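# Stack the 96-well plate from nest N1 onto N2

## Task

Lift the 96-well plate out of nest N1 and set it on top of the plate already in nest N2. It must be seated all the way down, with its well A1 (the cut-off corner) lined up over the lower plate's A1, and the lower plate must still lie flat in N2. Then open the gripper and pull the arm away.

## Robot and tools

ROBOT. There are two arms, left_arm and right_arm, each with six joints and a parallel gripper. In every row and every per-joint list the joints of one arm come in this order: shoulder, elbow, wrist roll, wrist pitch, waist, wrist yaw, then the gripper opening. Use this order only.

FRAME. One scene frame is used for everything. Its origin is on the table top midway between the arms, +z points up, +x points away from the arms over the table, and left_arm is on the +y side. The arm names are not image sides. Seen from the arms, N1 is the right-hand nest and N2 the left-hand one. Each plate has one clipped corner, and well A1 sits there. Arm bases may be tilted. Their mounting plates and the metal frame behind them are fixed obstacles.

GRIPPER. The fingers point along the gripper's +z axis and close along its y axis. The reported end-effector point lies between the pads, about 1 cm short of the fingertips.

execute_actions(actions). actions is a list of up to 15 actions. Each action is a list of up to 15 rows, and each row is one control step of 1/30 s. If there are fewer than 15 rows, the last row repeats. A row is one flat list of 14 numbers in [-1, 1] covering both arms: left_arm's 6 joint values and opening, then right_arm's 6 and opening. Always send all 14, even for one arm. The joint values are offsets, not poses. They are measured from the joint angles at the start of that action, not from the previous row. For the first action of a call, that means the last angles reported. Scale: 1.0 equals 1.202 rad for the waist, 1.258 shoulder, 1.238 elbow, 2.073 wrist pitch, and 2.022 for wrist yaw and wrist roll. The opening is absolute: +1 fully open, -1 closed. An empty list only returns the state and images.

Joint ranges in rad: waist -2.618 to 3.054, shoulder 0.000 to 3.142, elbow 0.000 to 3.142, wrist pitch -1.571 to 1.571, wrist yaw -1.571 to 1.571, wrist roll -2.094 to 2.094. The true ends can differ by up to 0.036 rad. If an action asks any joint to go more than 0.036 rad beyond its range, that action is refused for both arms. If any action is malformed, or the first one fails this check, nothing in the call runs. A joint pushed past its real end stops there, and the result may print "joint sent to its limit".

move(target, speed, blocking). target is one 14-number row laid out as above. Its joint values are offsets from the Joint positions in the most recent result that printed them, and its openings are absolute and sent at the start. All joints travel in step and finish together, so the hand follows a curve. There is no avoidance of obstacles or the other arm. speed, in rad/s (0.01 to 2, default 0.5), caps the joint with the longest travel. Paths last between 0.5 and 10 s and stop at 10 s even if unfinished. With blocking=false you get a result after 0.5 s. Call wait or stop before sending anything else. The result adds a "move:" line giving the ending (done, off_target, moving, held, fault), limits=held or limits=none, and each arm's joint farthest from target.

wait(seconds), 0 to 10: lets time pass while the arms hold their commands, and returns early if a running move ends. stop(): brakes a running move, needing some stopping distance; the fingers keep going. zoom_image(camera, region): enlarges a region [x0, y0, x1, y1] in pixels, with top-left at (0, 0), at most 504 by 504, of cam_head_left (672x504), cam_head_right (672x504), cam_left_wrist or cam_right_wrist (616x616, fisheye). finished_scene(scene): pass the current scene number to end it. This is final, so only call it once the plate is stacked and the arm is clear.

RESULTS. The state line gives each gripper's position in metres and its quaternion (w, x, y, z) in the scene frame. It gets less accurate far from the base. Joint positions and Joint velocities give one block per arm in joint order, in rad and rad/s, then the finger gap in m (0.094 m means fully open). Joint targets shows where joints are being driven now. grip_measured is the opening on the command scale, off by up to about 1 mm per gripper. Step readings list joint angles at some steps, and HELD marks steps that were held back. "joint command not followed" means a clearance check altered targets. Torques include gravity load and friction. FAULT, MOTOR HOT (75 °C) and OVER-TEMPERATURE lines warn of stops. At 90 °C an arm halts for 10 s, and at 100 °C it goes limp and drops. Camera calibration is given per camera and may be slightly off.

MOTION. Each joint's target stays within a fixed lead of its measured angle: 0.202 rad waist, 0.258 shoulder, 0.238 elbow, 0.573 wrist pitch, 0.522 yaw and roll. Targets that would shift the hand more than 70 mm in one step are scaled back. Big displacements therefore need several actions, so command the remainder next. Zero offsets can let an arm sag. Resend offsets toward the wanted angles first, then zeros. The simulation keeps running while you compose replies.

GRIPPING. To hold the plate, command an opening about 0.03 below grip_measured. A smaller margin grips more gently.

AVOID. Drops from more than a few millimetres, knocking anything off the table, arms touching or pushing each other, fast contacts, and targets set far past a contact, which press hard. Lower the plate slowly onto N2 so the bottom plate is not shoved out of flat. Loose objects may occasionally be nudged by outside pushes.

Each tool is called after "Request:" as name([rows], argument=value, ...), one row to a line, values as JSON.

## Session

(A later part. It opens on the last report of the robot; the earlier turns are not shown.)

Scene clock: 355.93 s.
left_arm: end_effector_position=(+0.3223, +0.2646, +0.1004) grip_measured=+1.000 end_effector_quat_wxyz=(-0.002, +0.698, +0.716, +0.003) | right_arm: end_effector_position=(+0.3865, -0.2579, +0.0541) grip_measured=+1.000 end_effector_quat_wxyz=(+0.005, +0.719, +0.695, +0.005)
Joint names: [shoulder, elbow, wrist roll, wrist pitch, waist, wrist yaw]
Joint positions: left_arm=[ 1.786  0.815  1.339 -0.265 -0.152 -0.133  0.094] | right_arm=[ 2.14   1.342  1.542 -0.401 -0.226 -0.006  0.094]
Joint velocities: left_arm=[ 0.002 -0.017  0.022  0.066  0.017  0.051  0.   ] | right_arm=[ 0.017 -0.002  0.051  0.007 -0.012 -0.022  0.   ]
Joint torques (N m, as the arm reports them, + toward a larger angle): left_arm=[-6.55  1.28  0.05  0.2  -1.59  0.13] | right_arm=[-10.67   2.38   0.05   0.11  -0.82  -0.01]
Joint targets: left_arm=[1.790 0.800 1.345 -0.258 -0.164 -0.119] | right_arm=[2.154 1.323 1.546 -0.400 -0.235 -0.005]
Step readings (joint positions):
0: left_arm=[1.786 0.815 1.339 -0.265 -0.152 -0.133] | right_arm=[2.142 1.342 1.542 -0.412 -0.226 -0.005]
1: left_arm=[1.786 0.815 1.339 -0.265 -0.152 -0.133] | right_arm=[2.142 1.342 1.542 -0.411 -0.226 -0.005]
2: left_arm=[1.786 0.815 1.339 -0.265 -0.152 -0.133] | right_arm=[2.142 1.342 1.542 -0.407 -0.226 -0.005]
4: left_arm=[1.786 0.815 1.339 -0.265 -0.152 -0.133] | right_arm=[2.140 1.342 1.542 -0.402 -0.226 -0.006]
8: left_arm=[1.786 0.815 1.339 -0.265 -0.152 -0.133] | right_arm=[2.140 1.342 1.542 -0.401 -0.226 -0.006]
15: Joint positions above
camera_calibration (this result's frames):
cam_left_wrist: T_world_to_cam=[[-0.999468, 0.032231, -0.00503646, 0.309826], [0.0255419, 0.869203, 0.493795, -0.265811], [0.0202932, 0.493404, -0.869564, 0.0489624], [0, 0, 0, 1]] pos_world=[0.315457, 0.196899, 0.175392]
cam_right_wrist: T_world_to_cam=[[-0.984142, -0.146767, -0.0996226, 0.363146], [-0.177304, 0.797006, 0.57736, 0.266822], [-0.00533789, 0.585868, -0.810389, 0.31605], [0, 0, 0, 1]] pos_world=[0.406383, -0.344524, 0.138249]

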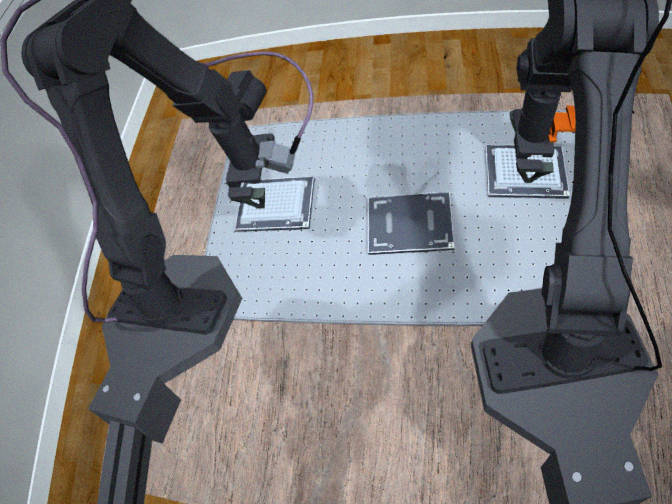

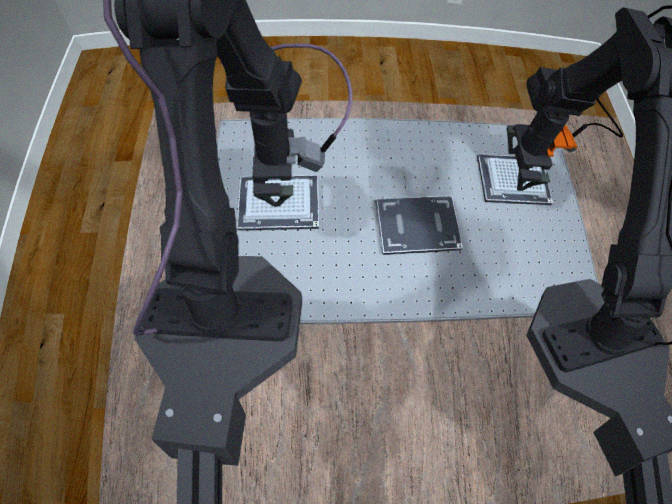

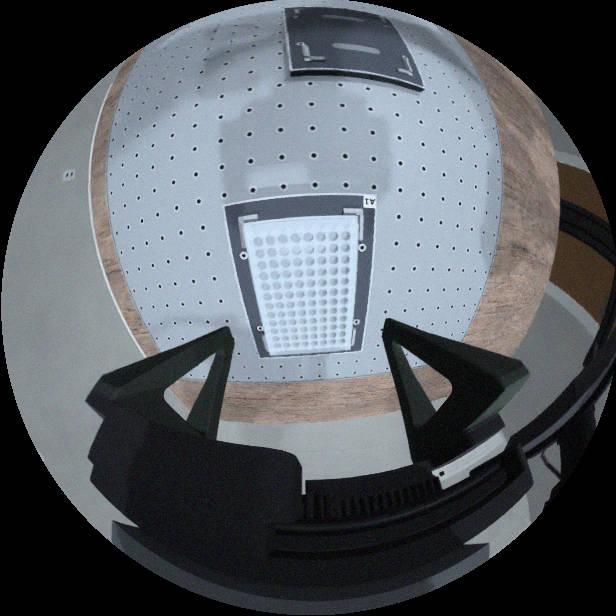

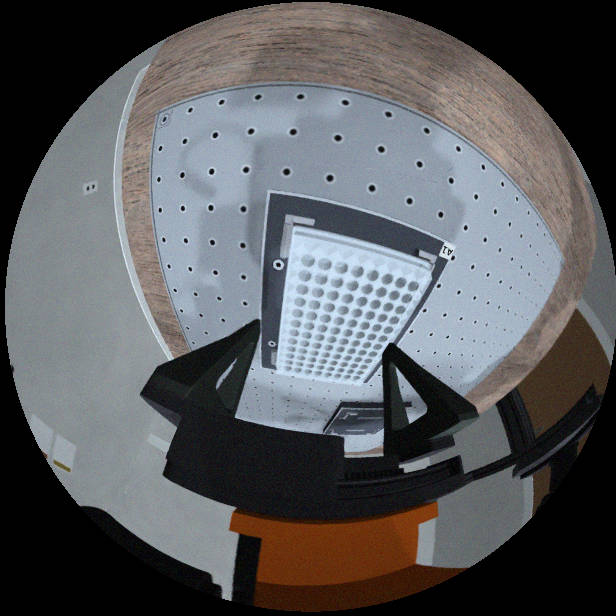

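Request:
execute_actions([
  [[0.003,-0.012,0.003,0.003,-0.010,0.007,1,0.004,-0.0153,0.002,0.000,-0.0075,0,1],[0.003,-0.012,0.003,0.003,-0.010,0.007,1,-0.002,-0.0153,0.002,-0.002,-0.0075,0,1],[0.003,-0.012,0.003,0.003,-0.010,0.007,1,-0.006,-0.0153,0.002,-0.005,-0.0075,0,1],[0.003,-0.012,0.003,0.003,-0.010,0.007,1,-0.008,-0.0153,0.002,-0.008,-0.0075,0,1],[0.003,-0.012,0.003,0.003,-0.010,0.007,1,-0.008,-0.0153,0.002,-0.011,-0.0075,0,1],[0.003,-0.012,0.003,0.003,-0.010,0.007,1,-0.008,-0.0153,0.002,-0.013,-0.0075,0,1],[0.003,-0.012,0.003,0.003,-0.010,0.007,1,-0.008,-0.0153,0.002,-0.015,-0.0075,0,1],[0.003,-0.012,0.003,0.003,-0.010,0.007,1,-0.008,-0.0153,0.002,-0.017,-0.0075,0,1],[0.003,-0.012,0.003,0.003,-0.010,0.007,1,-0.008,-0.0153,0.002,-0.018,-0.0075,0,1]],
])

Request:
zoom_image(camera="cam_right_wrist", region=[245,295,425,375])

Scene clock: 370.23 s.
left_arm: end_effector_position=(+0.3223, +0.2645, +0.1004) grip_measured=+1.000 end_effector_quat_wxyz=(-0.002, +0.698, +0.716, +0.002) | right_arm: end_effector_position=(+0.3865, -0.2579, +0.0544) grip_measured=+1.000 end_effector_quat_wxyz=(+0.005, +0.719, +0.695, +0.005)
Joint names: [shoulder, elbow, wrist roll, wrist pitch, waist, wrist yaw]
Joint positions: left_arm=[ 1.786  0.815  1.339 -0.265 -0.152 -0.132  0.094] | right_arm=[ 2.139  1.342  1.542 -0.402 -0.226 -0.006  0.094]
Joint velocities: left_arm=[-0.002 -0.007 -0.007  0.051 -0.012  0.037  0.   ] | right_arm=[ 0.007 -0.002 -0.051  0.022  0.007  0.081  0.   ]
Joint torques (N m, as the arm reports them, + toward a larger angle): left_arm=[-6.55  1.28  0.05  0.2  -1.59  0.13] | right_arm=[-12.86   2.38   0.05  -0.22  -0.8   -0.03]
Joint targets: left_arm=[1.790 0.800 1.345 -0.258 -0.164 -0.118] | right_arm=[2.130 1.324 1.546 -0.439 -0.235 -0.006]
Step readings (joint positions):
0: left_arm=[1.786 0.815 1.339 -0.265 -0.152 -0.133] | right_arm=[2.140 1.342 1.542 -0.401 -0.226 -0.006]
1: left_arm=[1.786 0.815 1.339 -0.265 -0.152 -0.132] | right_arm=[2.140 1.342 1.542 -0.401 -0.226 -0.006]
2: left_arm=[1.786 0.815 1.339 -0.265 -0.152 -0.132] | right_arm=[2.140 1.342 1.542 -0.401 -0.226 -0.006]
4: left_arm=[1.786 0.815 1.339 -0.265 -0.152 -0.132] | right_arm=[2.139 1.342 1.542 -0.401 -0.226 -0.006]
8: left_arm=[1.786 0.815 1.339 -0.265 -0.152 -0.132] | right_arm=[2.139 1.342 1.542 -0.402 -0.226 -0.006]
15: Joint positions above
camera_calibration (this result's frames):
cam_left_wrist: T_world_to_cam=[[-0.999468, 0.0322286, -0.00497063, 0.309809], [0.0255799, 0.869387, 0.493468, -0.26578], [0.0202252, 0.493079, -0.86975, 0.0491216], [0, 0, 0, 1]] pos_world=[0.315449, 0.196861, 0.175418]
cam_right_wrist: T_world_to_cam=[[-0.984142, -0.146767, -0.0996226, 0.363205], [-0.177304, 0.797006, 0.57736, 0.266667], [-0.00533789, 0.585868, -0.810389, 0.316276], [0, 0, 0, 1]] pos_world=[0.406415, -0.344525, 0.138527]

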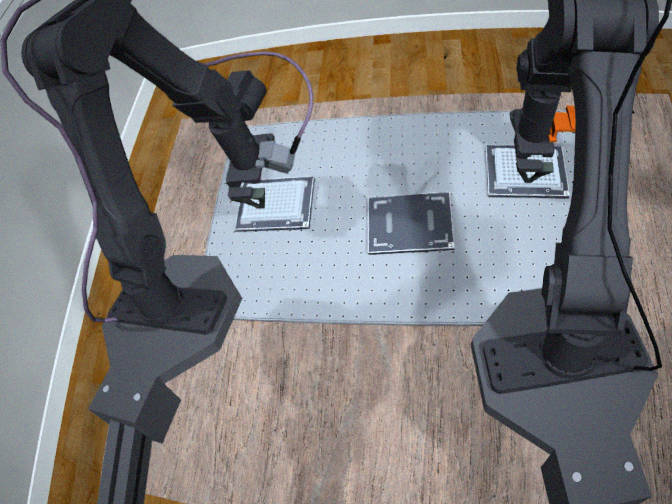

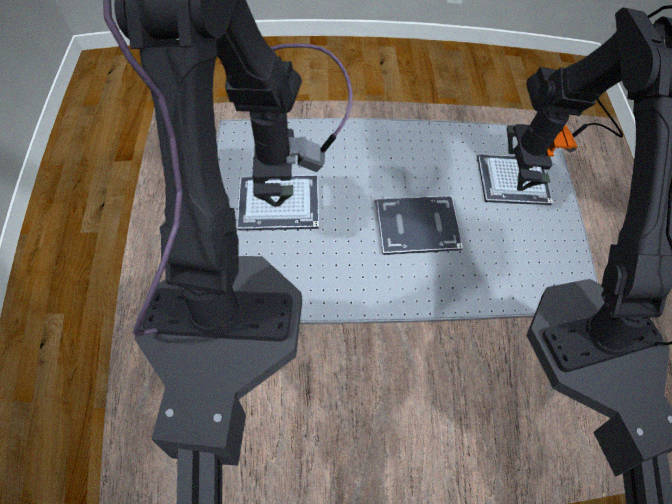

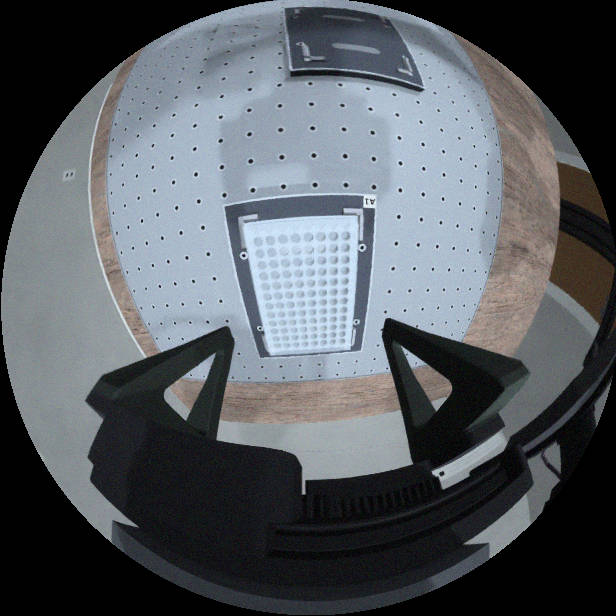

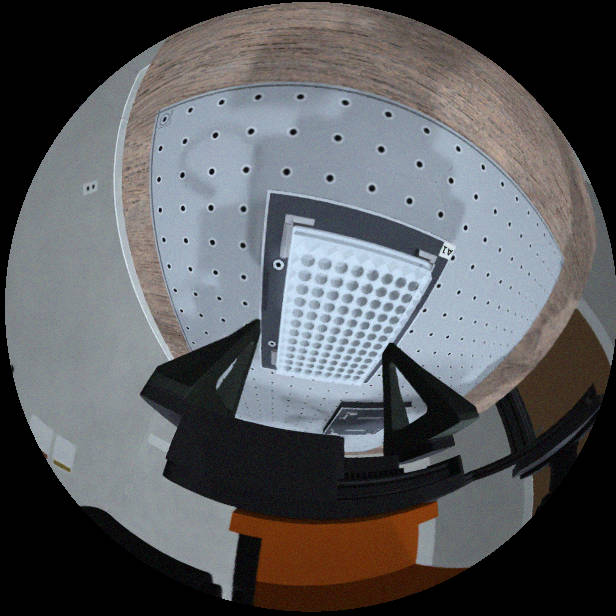

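Region (245, 295, 425, 375) of cam_right_wrist's 616x616 image, scaled by 2.800, with more detail than that image has.

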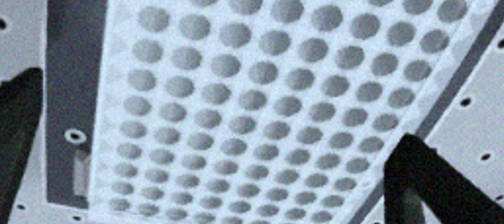

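Request:
zoom_image(camera="cam_head_right", region=[490,150,560,205])

Request:
zoom_image(camera="cam_head_left", region=[480,135,580,205])

Request:
zoom_image(camera="cam_right_wrist", region=[360,315,420,375])

Region (490, 150, 560, 205) of cam_head_right's 672x504 image, scaled by 7.200, with more detail than that image has; it fills the top 396 rows of this view, and the rest is white.

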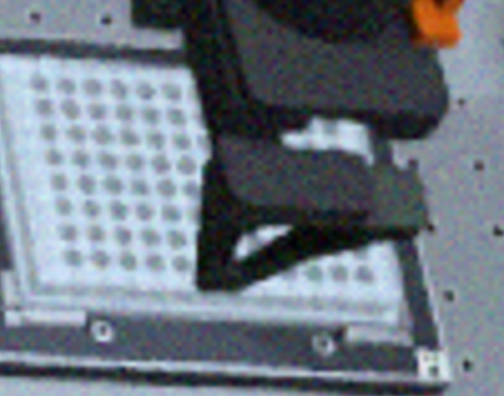

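Region (480, 135, 580, 205) of cam_head_left's 672x504 image, scaled by 5.040, with more detail than that image has; it fills the top 353 rows of this view, and the rest is white.

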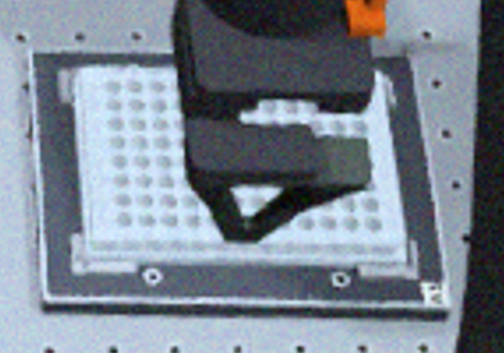

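Region (360, 315, 420, 375) of cam_right_wrist's 616x616 image, scaled by 8.400, with more detail than that image has.

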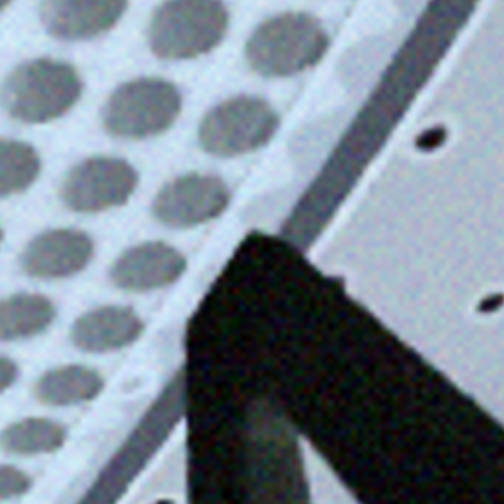

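Request:
execute_actions([
  [[0.003,-0.012,0.003,0.003,-0.010,0.007,1,-0.010,-0.0153,0.002,-0.018,-0.0075,0,1],[0.003,-0.012,0.003,0.003,-0.010,0.007,1,-0.013,-0.0153,0.002,-0.018,-0.0075,0,1],[0.003,-0.012,0.003,0.003,-0.010,0.007,1,-0.016,-0.0153,0.002,-0.018,-0.0075,0,1],[0.003,-0.012,0.003,0.003,-0.010,0.007,1,-0.019,-0.0153,0.002,-0.018,-0.0075,0,1],[0.003,-0.012,0.003,0.003,-0.010,0.007,1,-0.022,-0.0153,0.002,-0.019,-0.0075,0,1],[0.003,-0.012,0.003,0.003,-0.010,0.007,1,-0.025,-0.0153,0.002,-0.021,-0.0075,0,1],[0.003,-0.012,0.003,0.003,-0.010,0.007,1,-0.027,-0.0153,0.002,-0.023,-0.0075,0,1],[0.003,-0.012,0.003,0.003,-0.010,0.007,1,-0.029,-0.0153,0.002,-0.025,-0.0075,0,1],[0.003,-0.012,0.003,0.003,-0.010,0.007,1,-0.031,-0.0153,0.002,-0.027,-0.0075,0,1],[0.003,-0.012,0.003,0.003,-0.010,0.007,1,-0.032,-0.0153,0.002,-0.029,-0.0075,0,1],[0.003,-0.012,0.003,0.003,-0.010,0.007,1,-0.032,-0.0153,0.002,-0.030,-0.0075,0,1]],
])

Request:
zoom_image(camera="cam_right_wrist", region=[245,295,425,375])

Scene clock: 392.33 s.
left_arm: end_effector_position=(+0.3223, +0.2645, +0.1004) grip_measured=+1.000 end_effector_quat_wxyz=(-0.002, +0.698, +0.716, +0.002) | right_arm: end_effector_position=(+0.3799, -0.2574, +0.0588) grip_measured=+1.000 end_effector_quat_wxyz=(-0.006, +0.719, +0.695, -0.004)
Joint names: [shoulder, elbow, wrist roll, wrist pitch, waist, wrist yaw]
Joint positions: left_arm=[ 1.786  0.815  1.339 -0.265 -0.152 -0.132  0.094] | right_arm=[ 2.127  1.342  1.542 -0.443 -0.226 -0.006  0.094]
Joint velocities: left_arm=[-0.007 -0.022 -0.037  0.007  0.002  0.037  0.   ] | right_arm=[-0.032 -0.002  0.022 -0.037  0.007  0.007  0.   ]
Joint torques (N m, as the arm reports them, + toward a larger angle): left_arm=[-6.55  1.28  0.05  0.2  -1.6   0.13] | right_arm=[-14.63   2.41   0.04  -0.15  -0.79  -0.03]
Joint targets: left_arm=[1.790 0.800 1.345 -0.258 -0.164 -0.118] | right_arm=[2.099 1.324 1.546 -0.464 -0.235 -0.006]
Step readings (joint positions):
0: left_arm=[1.786 0.815 1.339 -0.265 -0.152 -0.132] | right_arm=[2.139 1.342 1.542 -0.402 -0.226 -0.006]
1: left_arm=[1.786 0.815 1.339 -0.265 -0.152 -0.132] | right_arm=[2.139 1.342 1.542 -0.402 -0.226 -0.006]
2: left_arm=[1.786 0.815 1.339 -0.265 -0.152 -0.132] | right_arm=[2.139 1.342 1.542 -0.402 -0.226 -0.006]
4: left_arm=[1.786 0.815 1.339 -0.265 -0.152 -0.132] | right_arm=[2.138 1.342 1.542 -0.404 -0.226 -0.006]
8: left_arm=[1.786 0.815 1.339 -0.265 -0.152 -0.132] | right_arm=[2.137 1.342 1.542 -0.421 -0.226 -0.006]
15: Joint positions above
camera_calibration (this result's frames):
cam_left_wrist: T_world_to_cam=[[-0.999468, 0.0322286, -0.00497063, 0.309809], [0.0255799, 0.869387, 0.493468, -0.26578], [0.0202252, 0.493079, -0.86975, 0.0491216], [0, 0, 0, 1]] pos_world=[0.315449, 0.196861, 0.175418]
cam_right_wrist: T_world_to_cam=[[-0.986606, -0.146497, -0.07174, 0.356561], [-0.16063, 0.796005, 0.583587, 0.255616], [-0.0283883, 0.587294, -0.808876, 0.328645], [0, 0, 0, 1]] pos_world=[0.402175, -0.344248, 0.142238]

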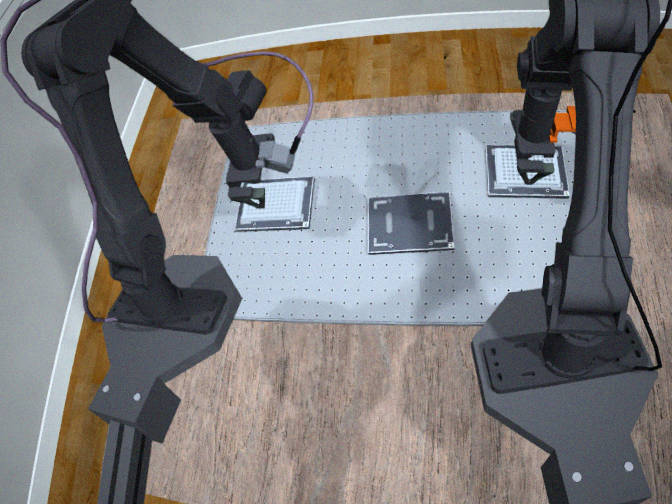

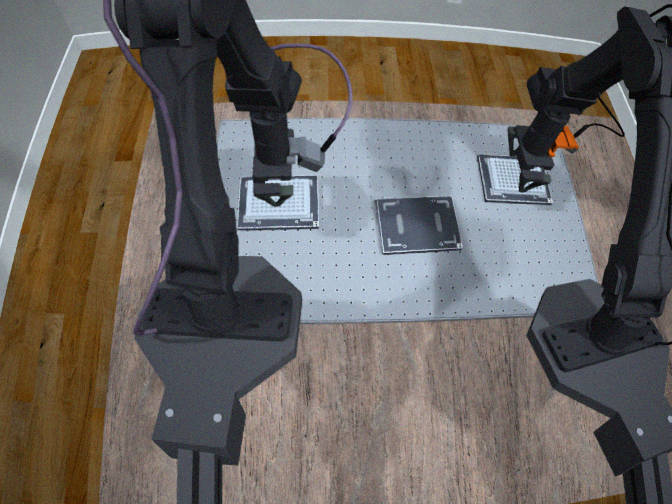

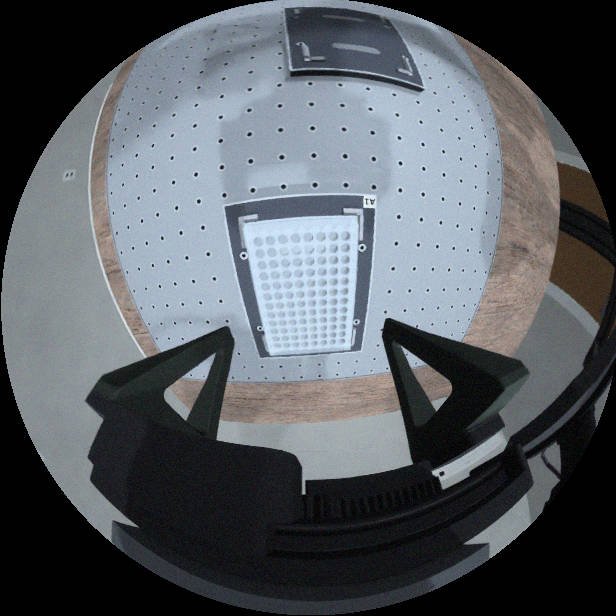

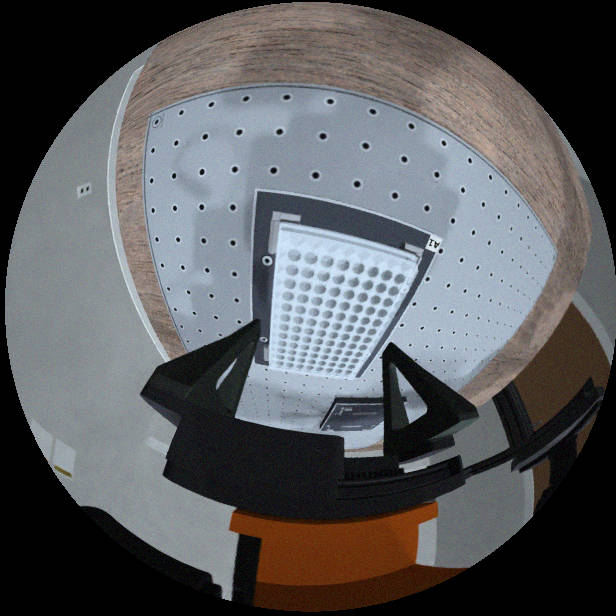

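Region (245, 295, 425, 375) of cam_right_wrist's 616x616 image, scaled by 2.800, with more detail than that image has.

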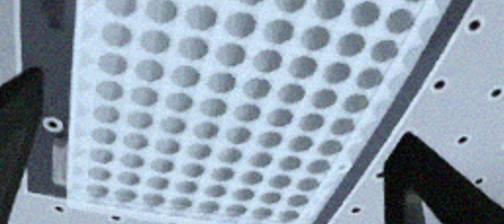

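Request:
execute_actions([
  [[0.003,-0.012,0.003,0.003,-0.010,0.007,1,-0.012,-0.0153,0.002,-0.006,-0.0075,0,1],[0.003,-0.012,0.003,0.003,-0.010,0.007,1,-0.002,-0.0153,0.002,-0.003,-0.0075,0,1],[0.003,-0.012,0.003,0.003,-0.010,0.007,1,0.005,-0.0153,0.002,0,-0.0075,0,1],[0.003,-0.012,0.003,0.003,-0.010,0.007,1,0.009,-0.0153,0.002,0.002,-0.0075,0,1],[0.003,-0.012,0.003,0.003,-0.010,0.007,1,0.012,-0.0153,0.002,0.004,-0.0075,0,1],[0.003,-0.012,0.003,0.003,-0.010,0.007,1,0.014,-0.0153,0.002,0.005,-0.0075,0,1],[0.003,-0.012,0.003,0.003,-0.010,0.007,1,0.016,-0.0153,0.002,0.006,-0.0075,0,1],[0.003,-0.012,0.003,0.003,-0.010,0.007,1,0.017,-0.0153,0.002,0.007,-0.0075,0,1],[0.003,-0.012,0.003,0.003,-0.010,0.007,1,0.018,-0.0153,0.002,0.008,-0.0075,0,1],[0.003,-0.012,0.003,0.003,-0.010,0.007,1,0.019,-0.0153,0.002,0.009,-0.0075,0,1],[0.003,-0.012,0.003,0.003,-0.010,0.007,1,0.019,-0.0153,0.002,0.010,-0.0075,0,1]],
])

Scene clock: 407.00 s.
left_arm: end_effector_position=(+0.3223, +0.2644, +0.1004) grip_measured=+1.000 end_effector_quat_wxyz=(-0.002, +0.698, +0.716, +0.002) | right_arm: end_effector_position=(+0.3739, -0.2571, +0.0498) grip_measured=+1.000 end_effector_quat_wxyz=(-0.013, +0.719, +0.695, -0.011)
Joint names: [shoulder, elbow, wrist roll, wrist pitch, waist, wrist yaw]
Joint positions: left_arm=[ 1.786  0.815  1.339 -0.265 -0.152 -0.132  0.094] | right_arm=[ 2.152  1.342  1.542 -0.437 -0.226 -0.006  0.094]
Joint velocities: left_arm=[-0.007 -0.002 -0.066 -0.007 -0.027 -0.037  0.   ] | right_arm=[-0.002 -0.002 -0.037  0.022  0.002  0.066  0.   ]
Joint torques (N m, as the arm reports them, + toward a larger angle): left_arm=[-6.56  1.28  0.05  0.2  -1.59  0.13] | right_arm=[-11.99   2.1    0.01   0.16  -0.82  -0.04]
Joint targets: left_arm=[1.790 0.800 1.345 -0.258 -0.164 -0.118] | right_arm=[2.151 1.324 1.546 -0.422 -0.235 -0.006]
Step readings (joint positions):
0: left_arm=[1.786 0.815 1.339 -0.265 -0.152 -0.132] | right_arm=[2.127 1.342 1.542 -0.449 -0.226 -0.006]
1: left_arm=[1.786 0.815 1.339 -0.265 -0.152 -0.132] | right_arm=[2.127 1.342 1.542 -0.449 -0.226 -0.006]
2: left_arm=[1.786 0.815 1.339 -0.265 -0.152 -0.132] | right_arm=[2.127 1.342 1.542 -0.449 -0.226 -0.006]
4: left_arm=[1.786 0.815 1.339 -0.265 -0.152 -0.132] | right_arm=[2.129 1.342 1.542 -0.448 -0.226 -0.006]
8: left_arm=[1.786 0.815 1.339 -0.265 -0.152 -0.132] | right_arm=[2.144 1.342 1.542 -0.443 -0.226 -0.006]
15: Joint positions above
camera_calibration (this result's frames):
cam_left_wrist: T_world_to_cam=[[-0.999469, 0.0322263, -0.00490481, 0.309791], [0.0256179, 0.869572, 0.493142, -0.26575], [0.0201572, 0.492754, -0.869935, 0.0492808], [0, 0, 0, 1]] pos_world=[0.315441, 0.196822, 0.175443]
cam_right_wrist: T_world_to_cam=[[-0.987847, -0.146338, -0.0523719, 0.349615], [-0.148969, 0.795304, 0.587622, 0.254943], [-0.04434, 0.588283, -0.807439, 0.3271], [0, 0, 0, 1]] pos_world=[0.397848, -0.344022, 0.132613]

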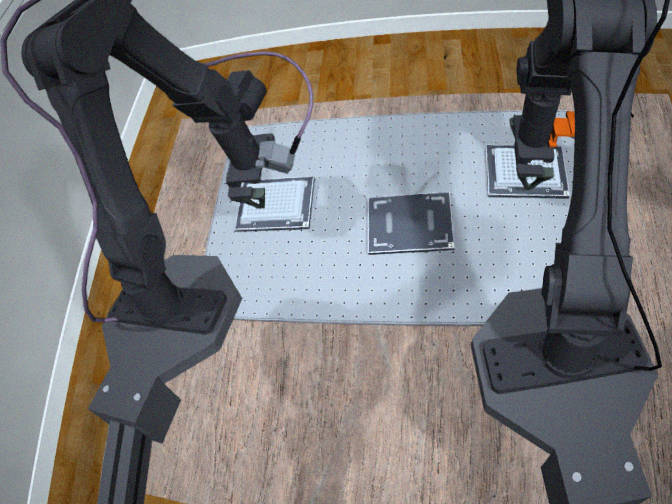

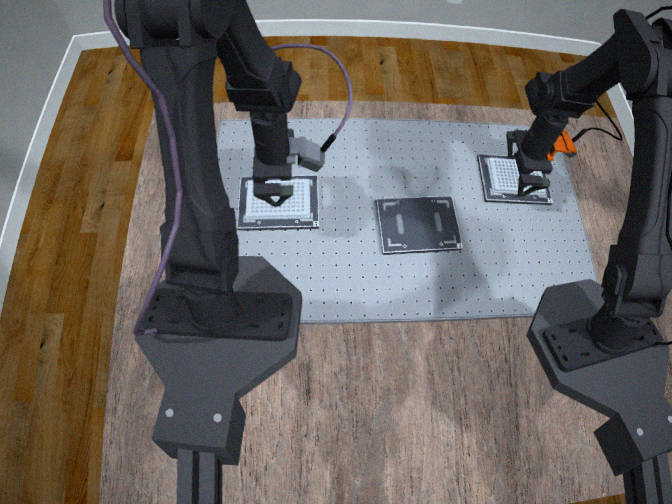

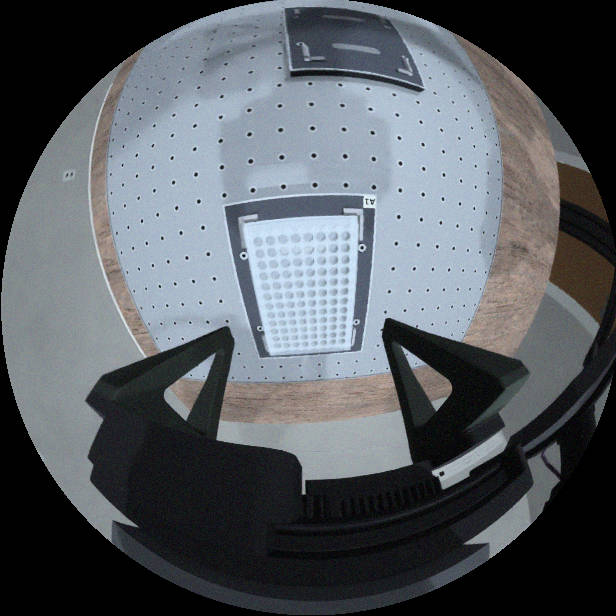

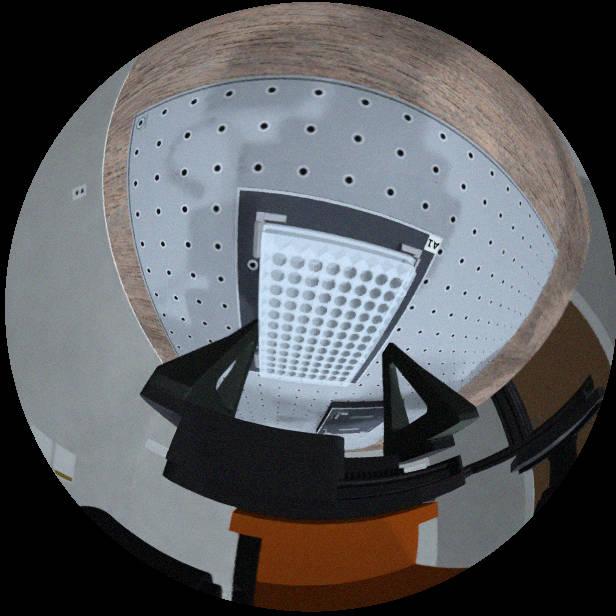

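Request:
execute_actions([
  [[0.003,-0.012,0.003,0.003,-0.010,0.007,1,0.000,-0.0153,0.002,0.008,-0.0075,0,1],[0.003,-0.012,0.003,0.003,-0.010,0.007,1,0.000,-0.0153,0.002,0.009,-0.0075,0,1],[0.003,-0.012,0.003,0.003,-0.010,0.007,1,0.000,-0.0153,0.002,0.010,-0.0075,0,1],[0.003,-0.012,0.003,0.003,-0.010,0.007,1,0.000,-0.0153,0.002,0.011,-0.0075,0,1],[0.003,-0.012,0.003,0.003,-0.010,0.007,1,0.000,-0.0153,0.002,0.012,-0.0075,0,1],[0.003,-0.012,0.003,0.003,-0.010,0.007,1,0.000,-0.0153,0.002,0.013,-0.0075,0,1],[0.003,-0.012,0.003,0.003,-0.010,0.007,1,0.000,-0.0153,0.002,0.014,-0.0075,0,1]],
])

Request:
zoom_image(camera="cam_right_wrist", region=[245,295,425,375])

Scene clock: 414.80 s.
left_arm: end_effector_position=(+0.3223, +0.2644, +0.1004) grip_measured=+1.000 end_effector_quat_wxyz=(-0.002, +0.698, +0.716, +0.002) | right_arm: end_effector_position=(+0.3745, -0.2571, +0.0498) grip_measured=+1.000 end_effector_quat_wxyz=(-0.012, +0.719, +0.695, -0.010)
Joint names: [shoulder, elbow, wrist roll, wrist pitch, waist, wrist yaw]
Joint positions: left_arm=[ 1.786  0.815  1.339 -0.265 -0.152 -0.132  0.094] | right_arm=[ 2.152  1.342  1.542 -0.435 -0.226 -0.006  0.094]
Joint velocities: left_arm=[-0.027 -0.007  0.007 -0.051  0.002  0.007  0.   ] | right_arm=[-0.012 -0.007  0.051 -0.081  0.022  0.007  0.   ]
Joint torques (N m, as the arm reports them, + toward a larger angle): left_arm=[-6.55  1.28  0.05  0.2  -1.59  0.13] | right_arm=[-11.93   2.26   0.05   0.25  -0.79  -0.03]
Joint targets: left_arm=[1.790 0.800 1.345 -0.258 -0.164 -0.118] | right_arm=[2.152 1.324 1.546 -0.409 -0.235 -0.006]
Step readings (joint positions):
0: left_arm=[1.786 0.815 1.339 -0.265 -0.152 -0.132] | right_arm=[2.152 1.342 1.542 -0.437 -0.226 -0.006]
1: left_arm=[1.786 0.815 1.339 -0.265 -0.152 -0.132] | right_arm=[2.152 1.342 1.542 -0.437 -0.226 -0.006]
2: left_arm=[1.786 0.815 1.339 -0.265 -0.152 -0.132] | right_arm=[2.152 1.342 1.542 -0.437 -0.226 -0.006]
4: left_arm=[1.786 0.815 1.339 -0.265 -0.152 -0.132] | right_arm=[2.152 1.342 1.542 -0.437 -0.226 -0.006]
8: left_arm=[1.786 0.815 1.339 -0.265 -0.152 -0.132] | right_arm=[2.152 1.342 1.542 -0.436 -0.226 -0.006]
15: Joint positions above
camera_calibration (this result's frames):
cam_left_wrist: T_world_to_cam=[[-0.999469, 0.0322263, -0.00490481, 0.309791], [0.0256179, 0.869572, 0.493142, -0.26575], [0.0201572, 0.492754, -0.869935, 0.0492808], [0, 0, 0, 1]] pos_world=[0.315441, 0.196822, 0.175443]
cam_right_wrist: T_world_to_cam=[[-0.987724, -0.146355, -0.0546079, 0.35023], [-0.150318, 0.795385, 0.587169, 0.255616], [-0.0425009, 0.588169, -0.807621, 0.326421], [0, 0, 0, 1]] pos_world=[0.398227, -0.344045, 0.13266]

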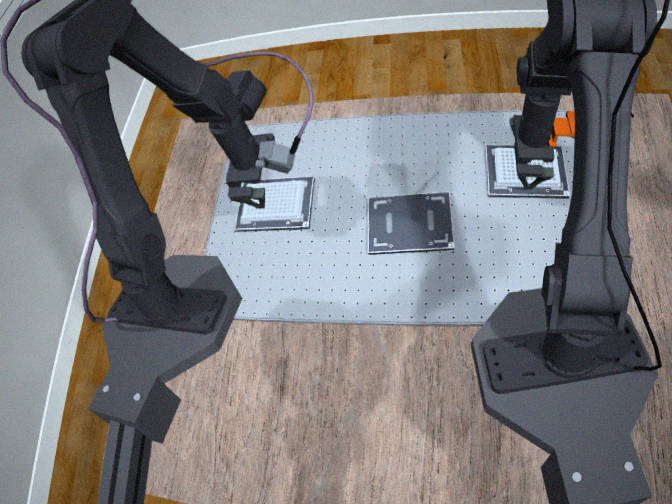

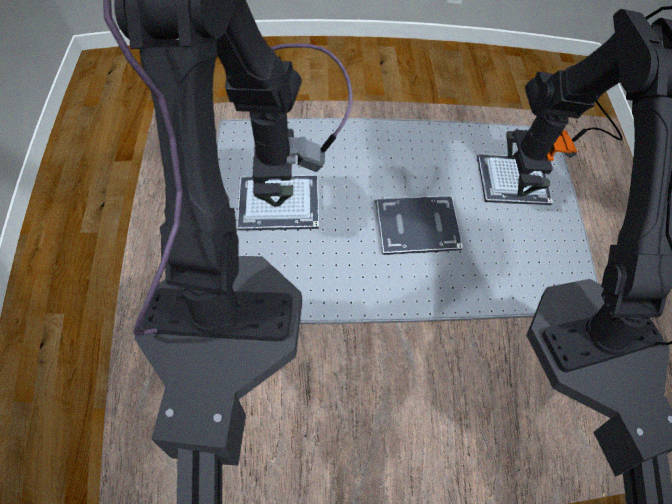

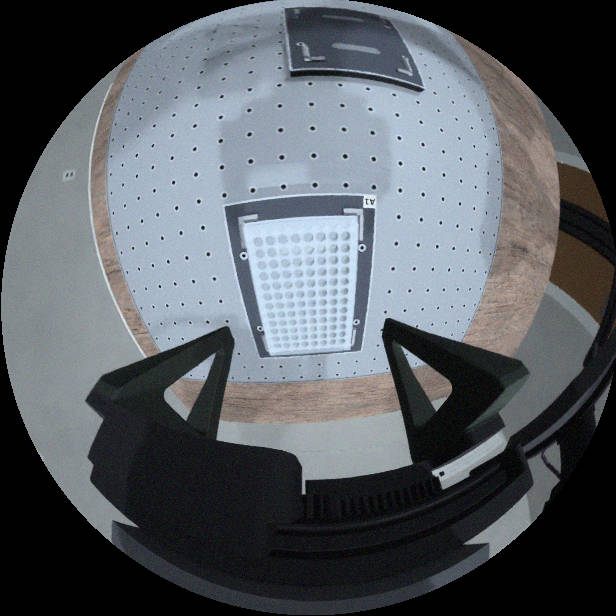

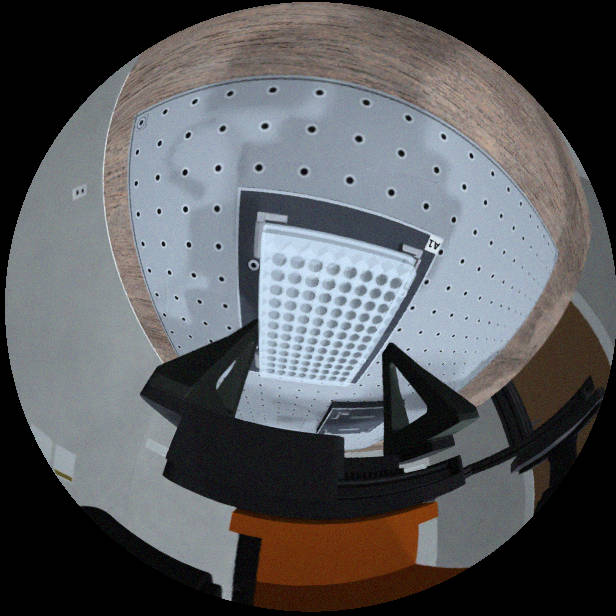

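Region (245, 295, 425, 375) of cam_right_wrist's 616x616 image, scaled by 2.800, with more detail than that image has.

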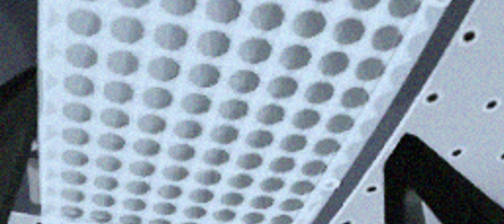

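Request:
execute_actions([
  [[0.003,-0.012,0.003,0.003,-0.010,0.007,1,0.000,-0.0153,0.002,0.014,-0.0075,0,1],[0.003,-0.012,0.003,0.003,-0.010,0.007,1,0.000,-0.0153,0.002,0.016,-0.0075,0,1],[0.003,-0.012,0.003,0.003,-0.010,0.007,1,0.000,-0.0153,0.002,0.018,-0.0075,0,1],[0.003,-0.012,0.003,0.003,-0.010,0.007,1,0.000,-0.0153,0.002,0.020,-0.0075,0,1],[0.003,-0.012,0.003,0.003,-0.010,0.007,1,0.000,-0.0153,0.002,0.020,-0.0075,0,1],[0.003,-0.012,0.003,0.003,-0.010,0.007,1,0.000,-0.0153,0.002,0.020,-0.0075,0,1],[0.003,-0.012,0.003,0.003,-0.010,0.007,1,0.000,-0.0153,0.002,0.017,-0.0075,0,1],[0.003,-0.012,0.003,0.003,-0.010,0.007,1,0.000,-0.0153,0.002,0.014,-0.0075,0,1]],
])

Request:
zoom_image(camera="cam_right_wrist", region=[245,295,425,375])

Scene clock: 432.60 s.
left_arm: end_effector_position=(+0.3223, +0.2644, +0.1004) grip_measured=+1.000 end_effector_quat_wxyz=(-0.002, +0.698, +0.716, +0.002) | right_arm: end_effector_position=(+0.3790, -0.2574, +0.0496) grip_measured=+1.000 end_effector_quat_wxyz=(-0.006, +0.719, +0.695, -0.004)
Joint names: [shoulder, elbow, wrist roll, wrist pitch, waist, wrist yaw]
Joint positions: left_arm=[ 1.786  0.815  1.339 -0.265 -0.152 -0.132  0.094] | right_arm=[ 2.152  1.342  1.542 -0.417 -0.226 -0.006  0.094]
Joint velocities: left_arm=[-0.017  0.007  0.022  0.037 -0.012  0.11   0.   ] | right_arm=[ 0.002 -0.007  0.007 -0.037 -0.002  0.007  0.   ]
Joint torques (N m, as the arm reports them, + toward a larger angle): left_arm=[-6.55  1.28  0.05  0.2  -1.59  0.13] | right_arm=[-12.01   2.33   0.05   0.15  -0.79  -0.02]
Joint targets: left_arm=[1.790 0.800 1.345 -0.258 -0.164 -0.118] | right_arm=[2.152 1.324 1.546 -0.406 -0.235 -0.006]
Step readings (joint positions):
0: left_arm=[1.786 0.815 1.339 -0.265 -0.152 -0.132] | right_arm=[2.152 1.342 1.542 -0.435 -0.226 -0.006]
1: left_arm=[1.786 0.815 1.339 -0.265 -0.152 -0.132] | right_arm=[2.152 1.342 1.542 -0.435 -0.226 -0.006]
2: left_arm=[1.786 0.815 1.339 -0.265 -0.152 -0.132] | right_arm=[2.152 1.342 1.542 -0.435 -0.226 -0.006]
4: left_arm=[1.786 0.815 1.339 -0.265 -0.152 -0.132] | right_arm=[2.152 1.342 1.542 -0.433 -0.226 -0.006]
8: left_arm=[1.786 0.815 1.339 -0.265 -0.152 -0.132] | right_arm=[2.152 1.342 1.542 -0.418 -0.226 -0.006]
15: Joint positions above
camera_calibration (this result's frames):
cam_left_wrist: T_world_to_cam=[[-0.999469, 0.0322263, -0.00490481, 0.309791], [0.0256179, 0.869572, 0.493142, -0.26575], [0.0201572, 0.492754, -0.869935, 0.0492808], [0, 0, 0, 1]] pos_world=[0.315441, 0.196822, 0.175443]
cam_right_wrist: T_world_to_cam=[[-0.986551, -0.146504, -0.0724844, 0.355075], [-0.161077, 0.796032, 0.583427, 0.261016], [-0.0277742, 0.587256, -0.808925, 0.320939], [0, 0, 0, 1]] pos_world=[0.401257, -0.34423, 0.133069]

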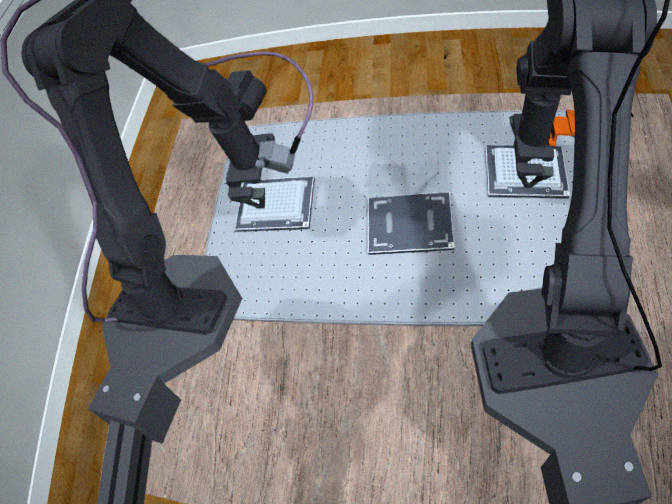

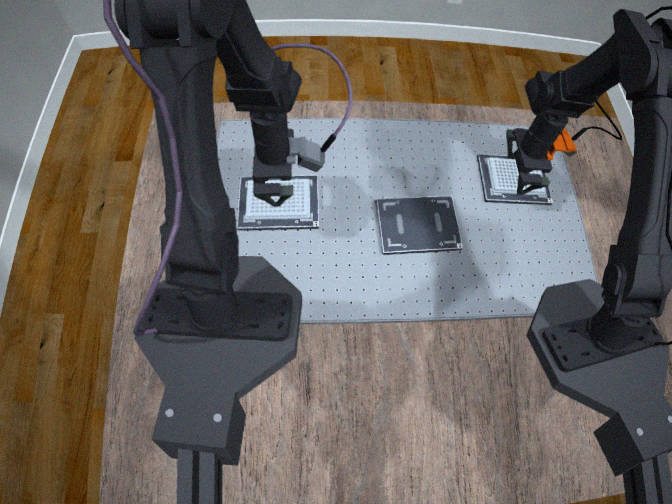

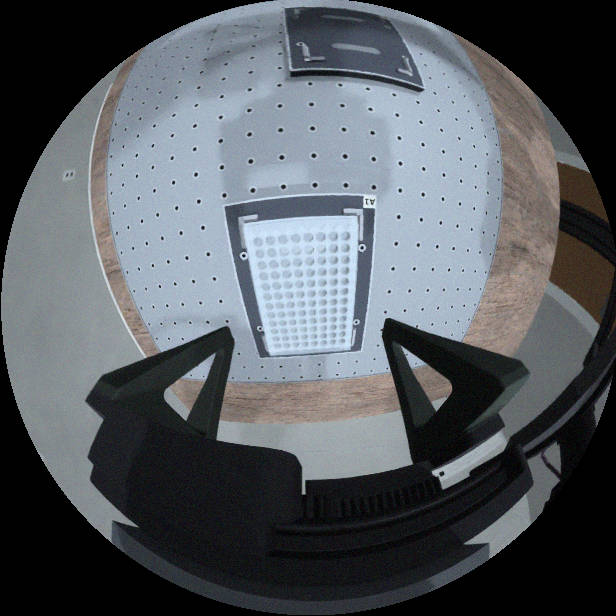

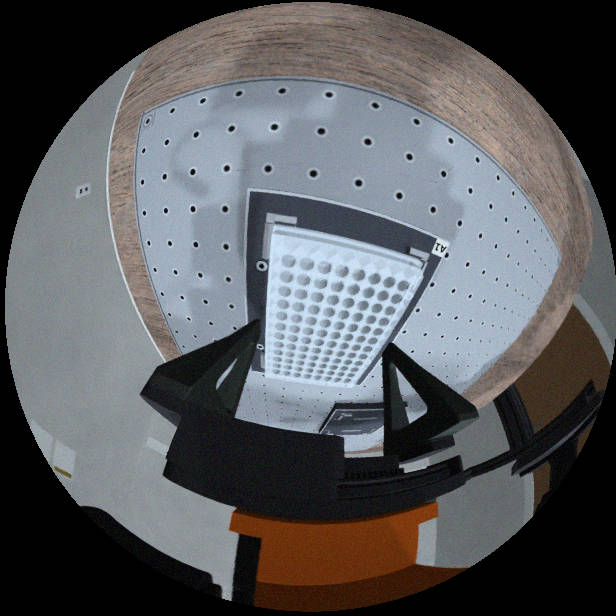

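Region (245, 295, 425, 375) of cam_right_wrist's 616x616 image, scaled by 2.800, with more detail than that image has.

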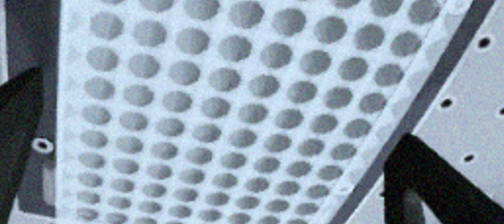

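Request:
execute_actions([
  [[0.003,-0.012,0.003,0.003,-0.010,0.007,1,0.000,-0.0153,0.002,0.003,-0.0075,0,0.95],[0.003,-0.012,0.003,0.003,-0.010,0.007,1,0.000,-0.0153,0.002,0.003,-0.0075,0,0.90],[0.003,-0.012,0.003,0.003,-0.010,0.007,1,0.000,-0.0153,0.002,0.003,-0.0075,0,0.86],[0.003,-0.012,0.003,0.003,-0.010,0.007,1,0.000,-0.0153,0.002,0.003,-0.0075,0,0.83],[0.003,-0.012,0.003,0.003,-0.010,0.007,1,0.000,-0.0153,0.002,0.003,-0.0075,0,0.80],[0.003,-0.012,0.003,0.003,-0.010,0.007,1,0.000,-0.0153,0.002,0.003,-0.0075,0,0.78],[0.003,-0.012,0.003,0.003,-0.010,0.007,1,0.000,-0.0153,0.002,0.003,-0.0075,0,0.77],[0.003,-0.012,0.003,0.003,-0.010,0.007,1,0.000,-0.0153,0.002,0.003,-0.0075,0,0.76],[0.003,-0.012,0.003,0.003,-0.010,0.007,1,0.000,-0.0153,0.002,0.003,-0.0075,0,0.75],[0.003,-0.012,0.003,0.003,-0.010,0.007,1,0.000,-0.0153,0.002,0.003,-0.0075,0,0.74],[0.003,-0.012,0.003,0.003,-0.010,0.007,1,0.000,-0.0153,0.002,0.003,-0.0075,0,0.73],[0.003,-0.012,0.003,0.003,-0.010,0.007,1,0.000,-0.0153,0.002,0.003,-0.0075,0,0.72],[0.003,-0.012,0.003,0.003,-0.010,0.007,1,0.000,-0.0153,0.002,0.003,-0.0075,0,0.71],[0.003,-0.012,0.003,0.003,-0.010,0.007,1,0.000,-0.0153,0.002,0.003,-0.0075,0,0.70]],
  [[0.003,-0.012,0.003,0.003,-0.010,0.007,1,0.000,-0.0153,0.002,0.003,-0.0075,0,0.70]],
])

Request:
zoom_image(camera="cam_right_wrist", region=[245,295,425,375])

Scene clock: 442.57 s.
left_arm: end_effector_position=(+0.3223, +0.2644, +0.1004) grip_measured=+1.000 end_effector_quat_wxyz=(-0.002, +0.698, +0.716, +0.002) | right_arm: end_effector_position=(+0.3790, -0.2574, +0.0496) grip_measured=+0.712 end_effector_quat_wxyz=(-0.006, +0.719, +0.695, -0.004)
Joint names: [shoulder, elbow, wrist roll, wrist pitch, waist, wrist yaw]
Joint positions: left_arm=[ 1.786  0.815  1.339 -0.265 -0.152 -0.132  0.094] | right_arm=[ 2.152  1.342  1.542 -0.417 -0.226 -0.006  0.08 ]
Joint velocities: left_arm=[-0.017 -0.002 -0.022 -0.007  0.002  0.11   0.   ] | right_arm=[-0.002  0.002  0.037 -0.022 -0.017  0.007 -0.001]
Joint torques (N m, as the arm reports them, + toward a larger angle): left_arm=[-6.56  1.29  0.05  0.2  -1.59  0.13] | right_arm=[-11.97   2.3    0.06   0.1   -0.77  -0.04]
Joint targets: left_arm=[1.790 0.800 1.345 -0.258 -0.164 -0.118] | right_arm=[2.152 1.324 1.546 -0.411 -0.235 -0.006]
Step readings (joint positions; steps 1 to 15: 1st action; 16 to 30: 2nd action):
0: left_arm=[1.786 0.815 1.339 -0.265 -0.152 -0.132] | right_arm=[2.152 1.342 1.542 -0.417 -0.226 -0.006]
1: left_arm=[1.786 0.815 1.339 -0.265 -0.152 -0.132] | right_arm=[2.152 1.342 1.542 -0.417 -0.226 -0.006]
2: left_arm=[1.786 0.815 1.339 -0.265 -0.152 -0.132] | right_arm=[2.152 1.342 1.542 -0.417 -0.226 -0.006]
4: left_arm=[1.786 0.815 1.339 -0.265 -0.152 -0.132] | right_arm=[2.152 1.342 1.542 -0.417 -0.226 -0.006]
8: left_arm=[1.786 0.815 1.339 -0.265 -0.152 -0.132] | right_arm=[2.152 1.342 1.542 -0.417 -0.226 -0.006]
15: left_arm=[1.786 0.815 1.339 -0.265 -0.152 -0.132] | right_arm=[2.152 1.342 1.542 -0.417 -0.226 -0.006]
16: left_arm=[1.786 0.815 1.339 -0.265 -0.152 -0.132] | right_arm=[2.152 1.342 1.542 -0.417 -0.226 -0.006]
17: left_arm=[1.786 0.815 1.339 -0.265 -0.152 -0.132] | right_arm=[2.152 1.342 1.542 -0.417 -0.226 -0.006]
19: left_arm=[1.786 0.815 1.339 -0.265 -0.152 -0.132] | right_arm=[2.152 1.342 1.542 -0.417 -0.226 -0.006]
23: left_arm=[1.786 0.815 1.339 -0.265 -0.152 -0.132] | right_arm=[2.152 1.342 1.542 -0.417 -0.226 -0.006]
30: Joint positions above
camera_calibration (this result's frames):
cam_left_wrist: T_world_to_cam=[[-0.999469, 0.032224, -0.00483898, 0.309773], [0.0256559, 0.869756, 0.492815, -0.26572], [0.0200892, 0.492429, -0.870121, 0.04944], [0, 0, 0, 1]] pos_world=[0.315433, 0.196784, 0.175468]
cam_right_wrist: T_world_to_cam=[[-0.986551, -0.146504, -0.0724844, 0.355075], [-0.161077, 0.796032, 0.583427, 0.261016], [-0.0277742, 0.587256, -0.808925, 0.320939], [0, 0, 0, 1]] pos_world=[0.401257, -0.34423, 0.133069]

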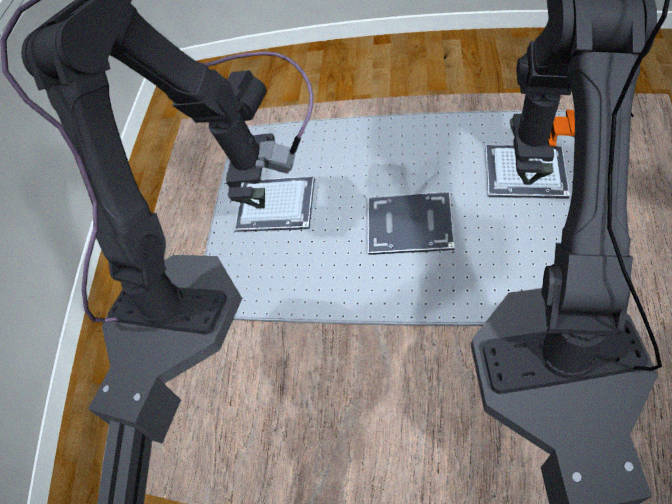

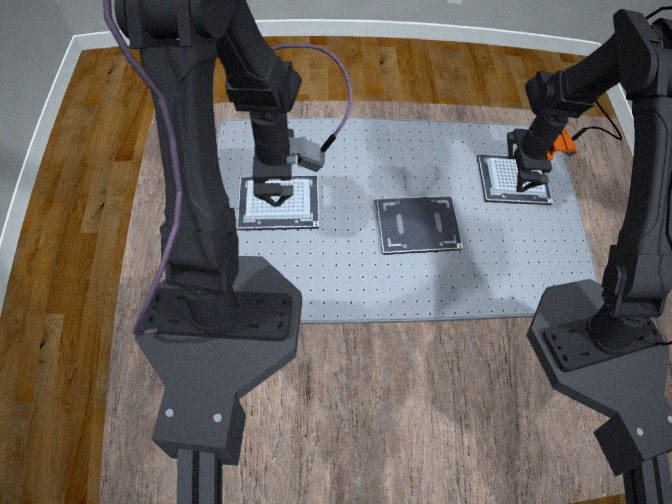

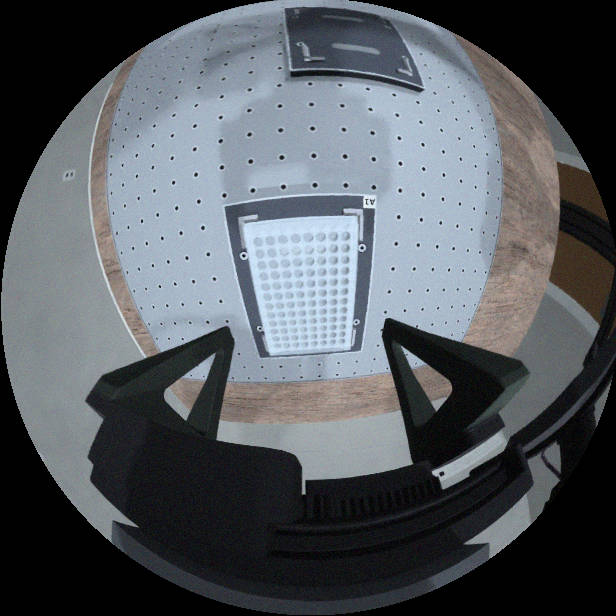

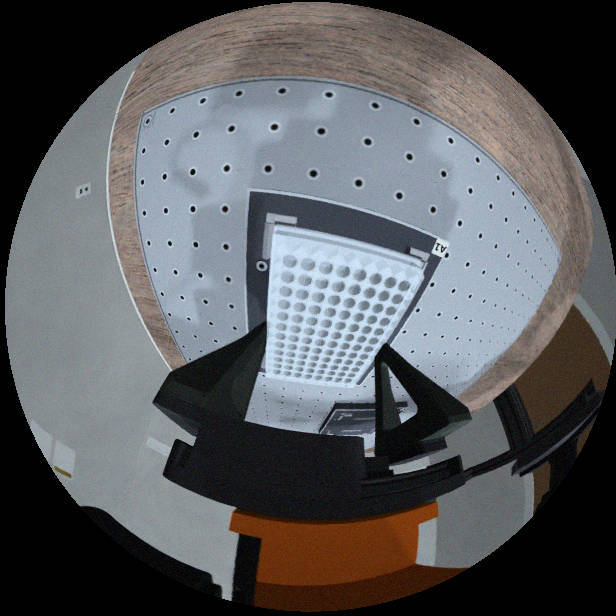

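Region (245, 295, 425, 375) of cam_right_wrist's 616x616 image, scaled by 2.800, with more detail than that image has.

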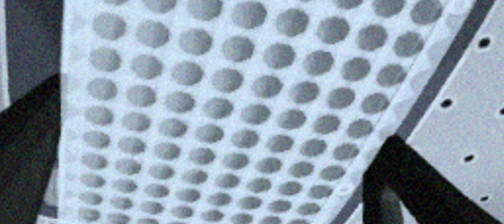

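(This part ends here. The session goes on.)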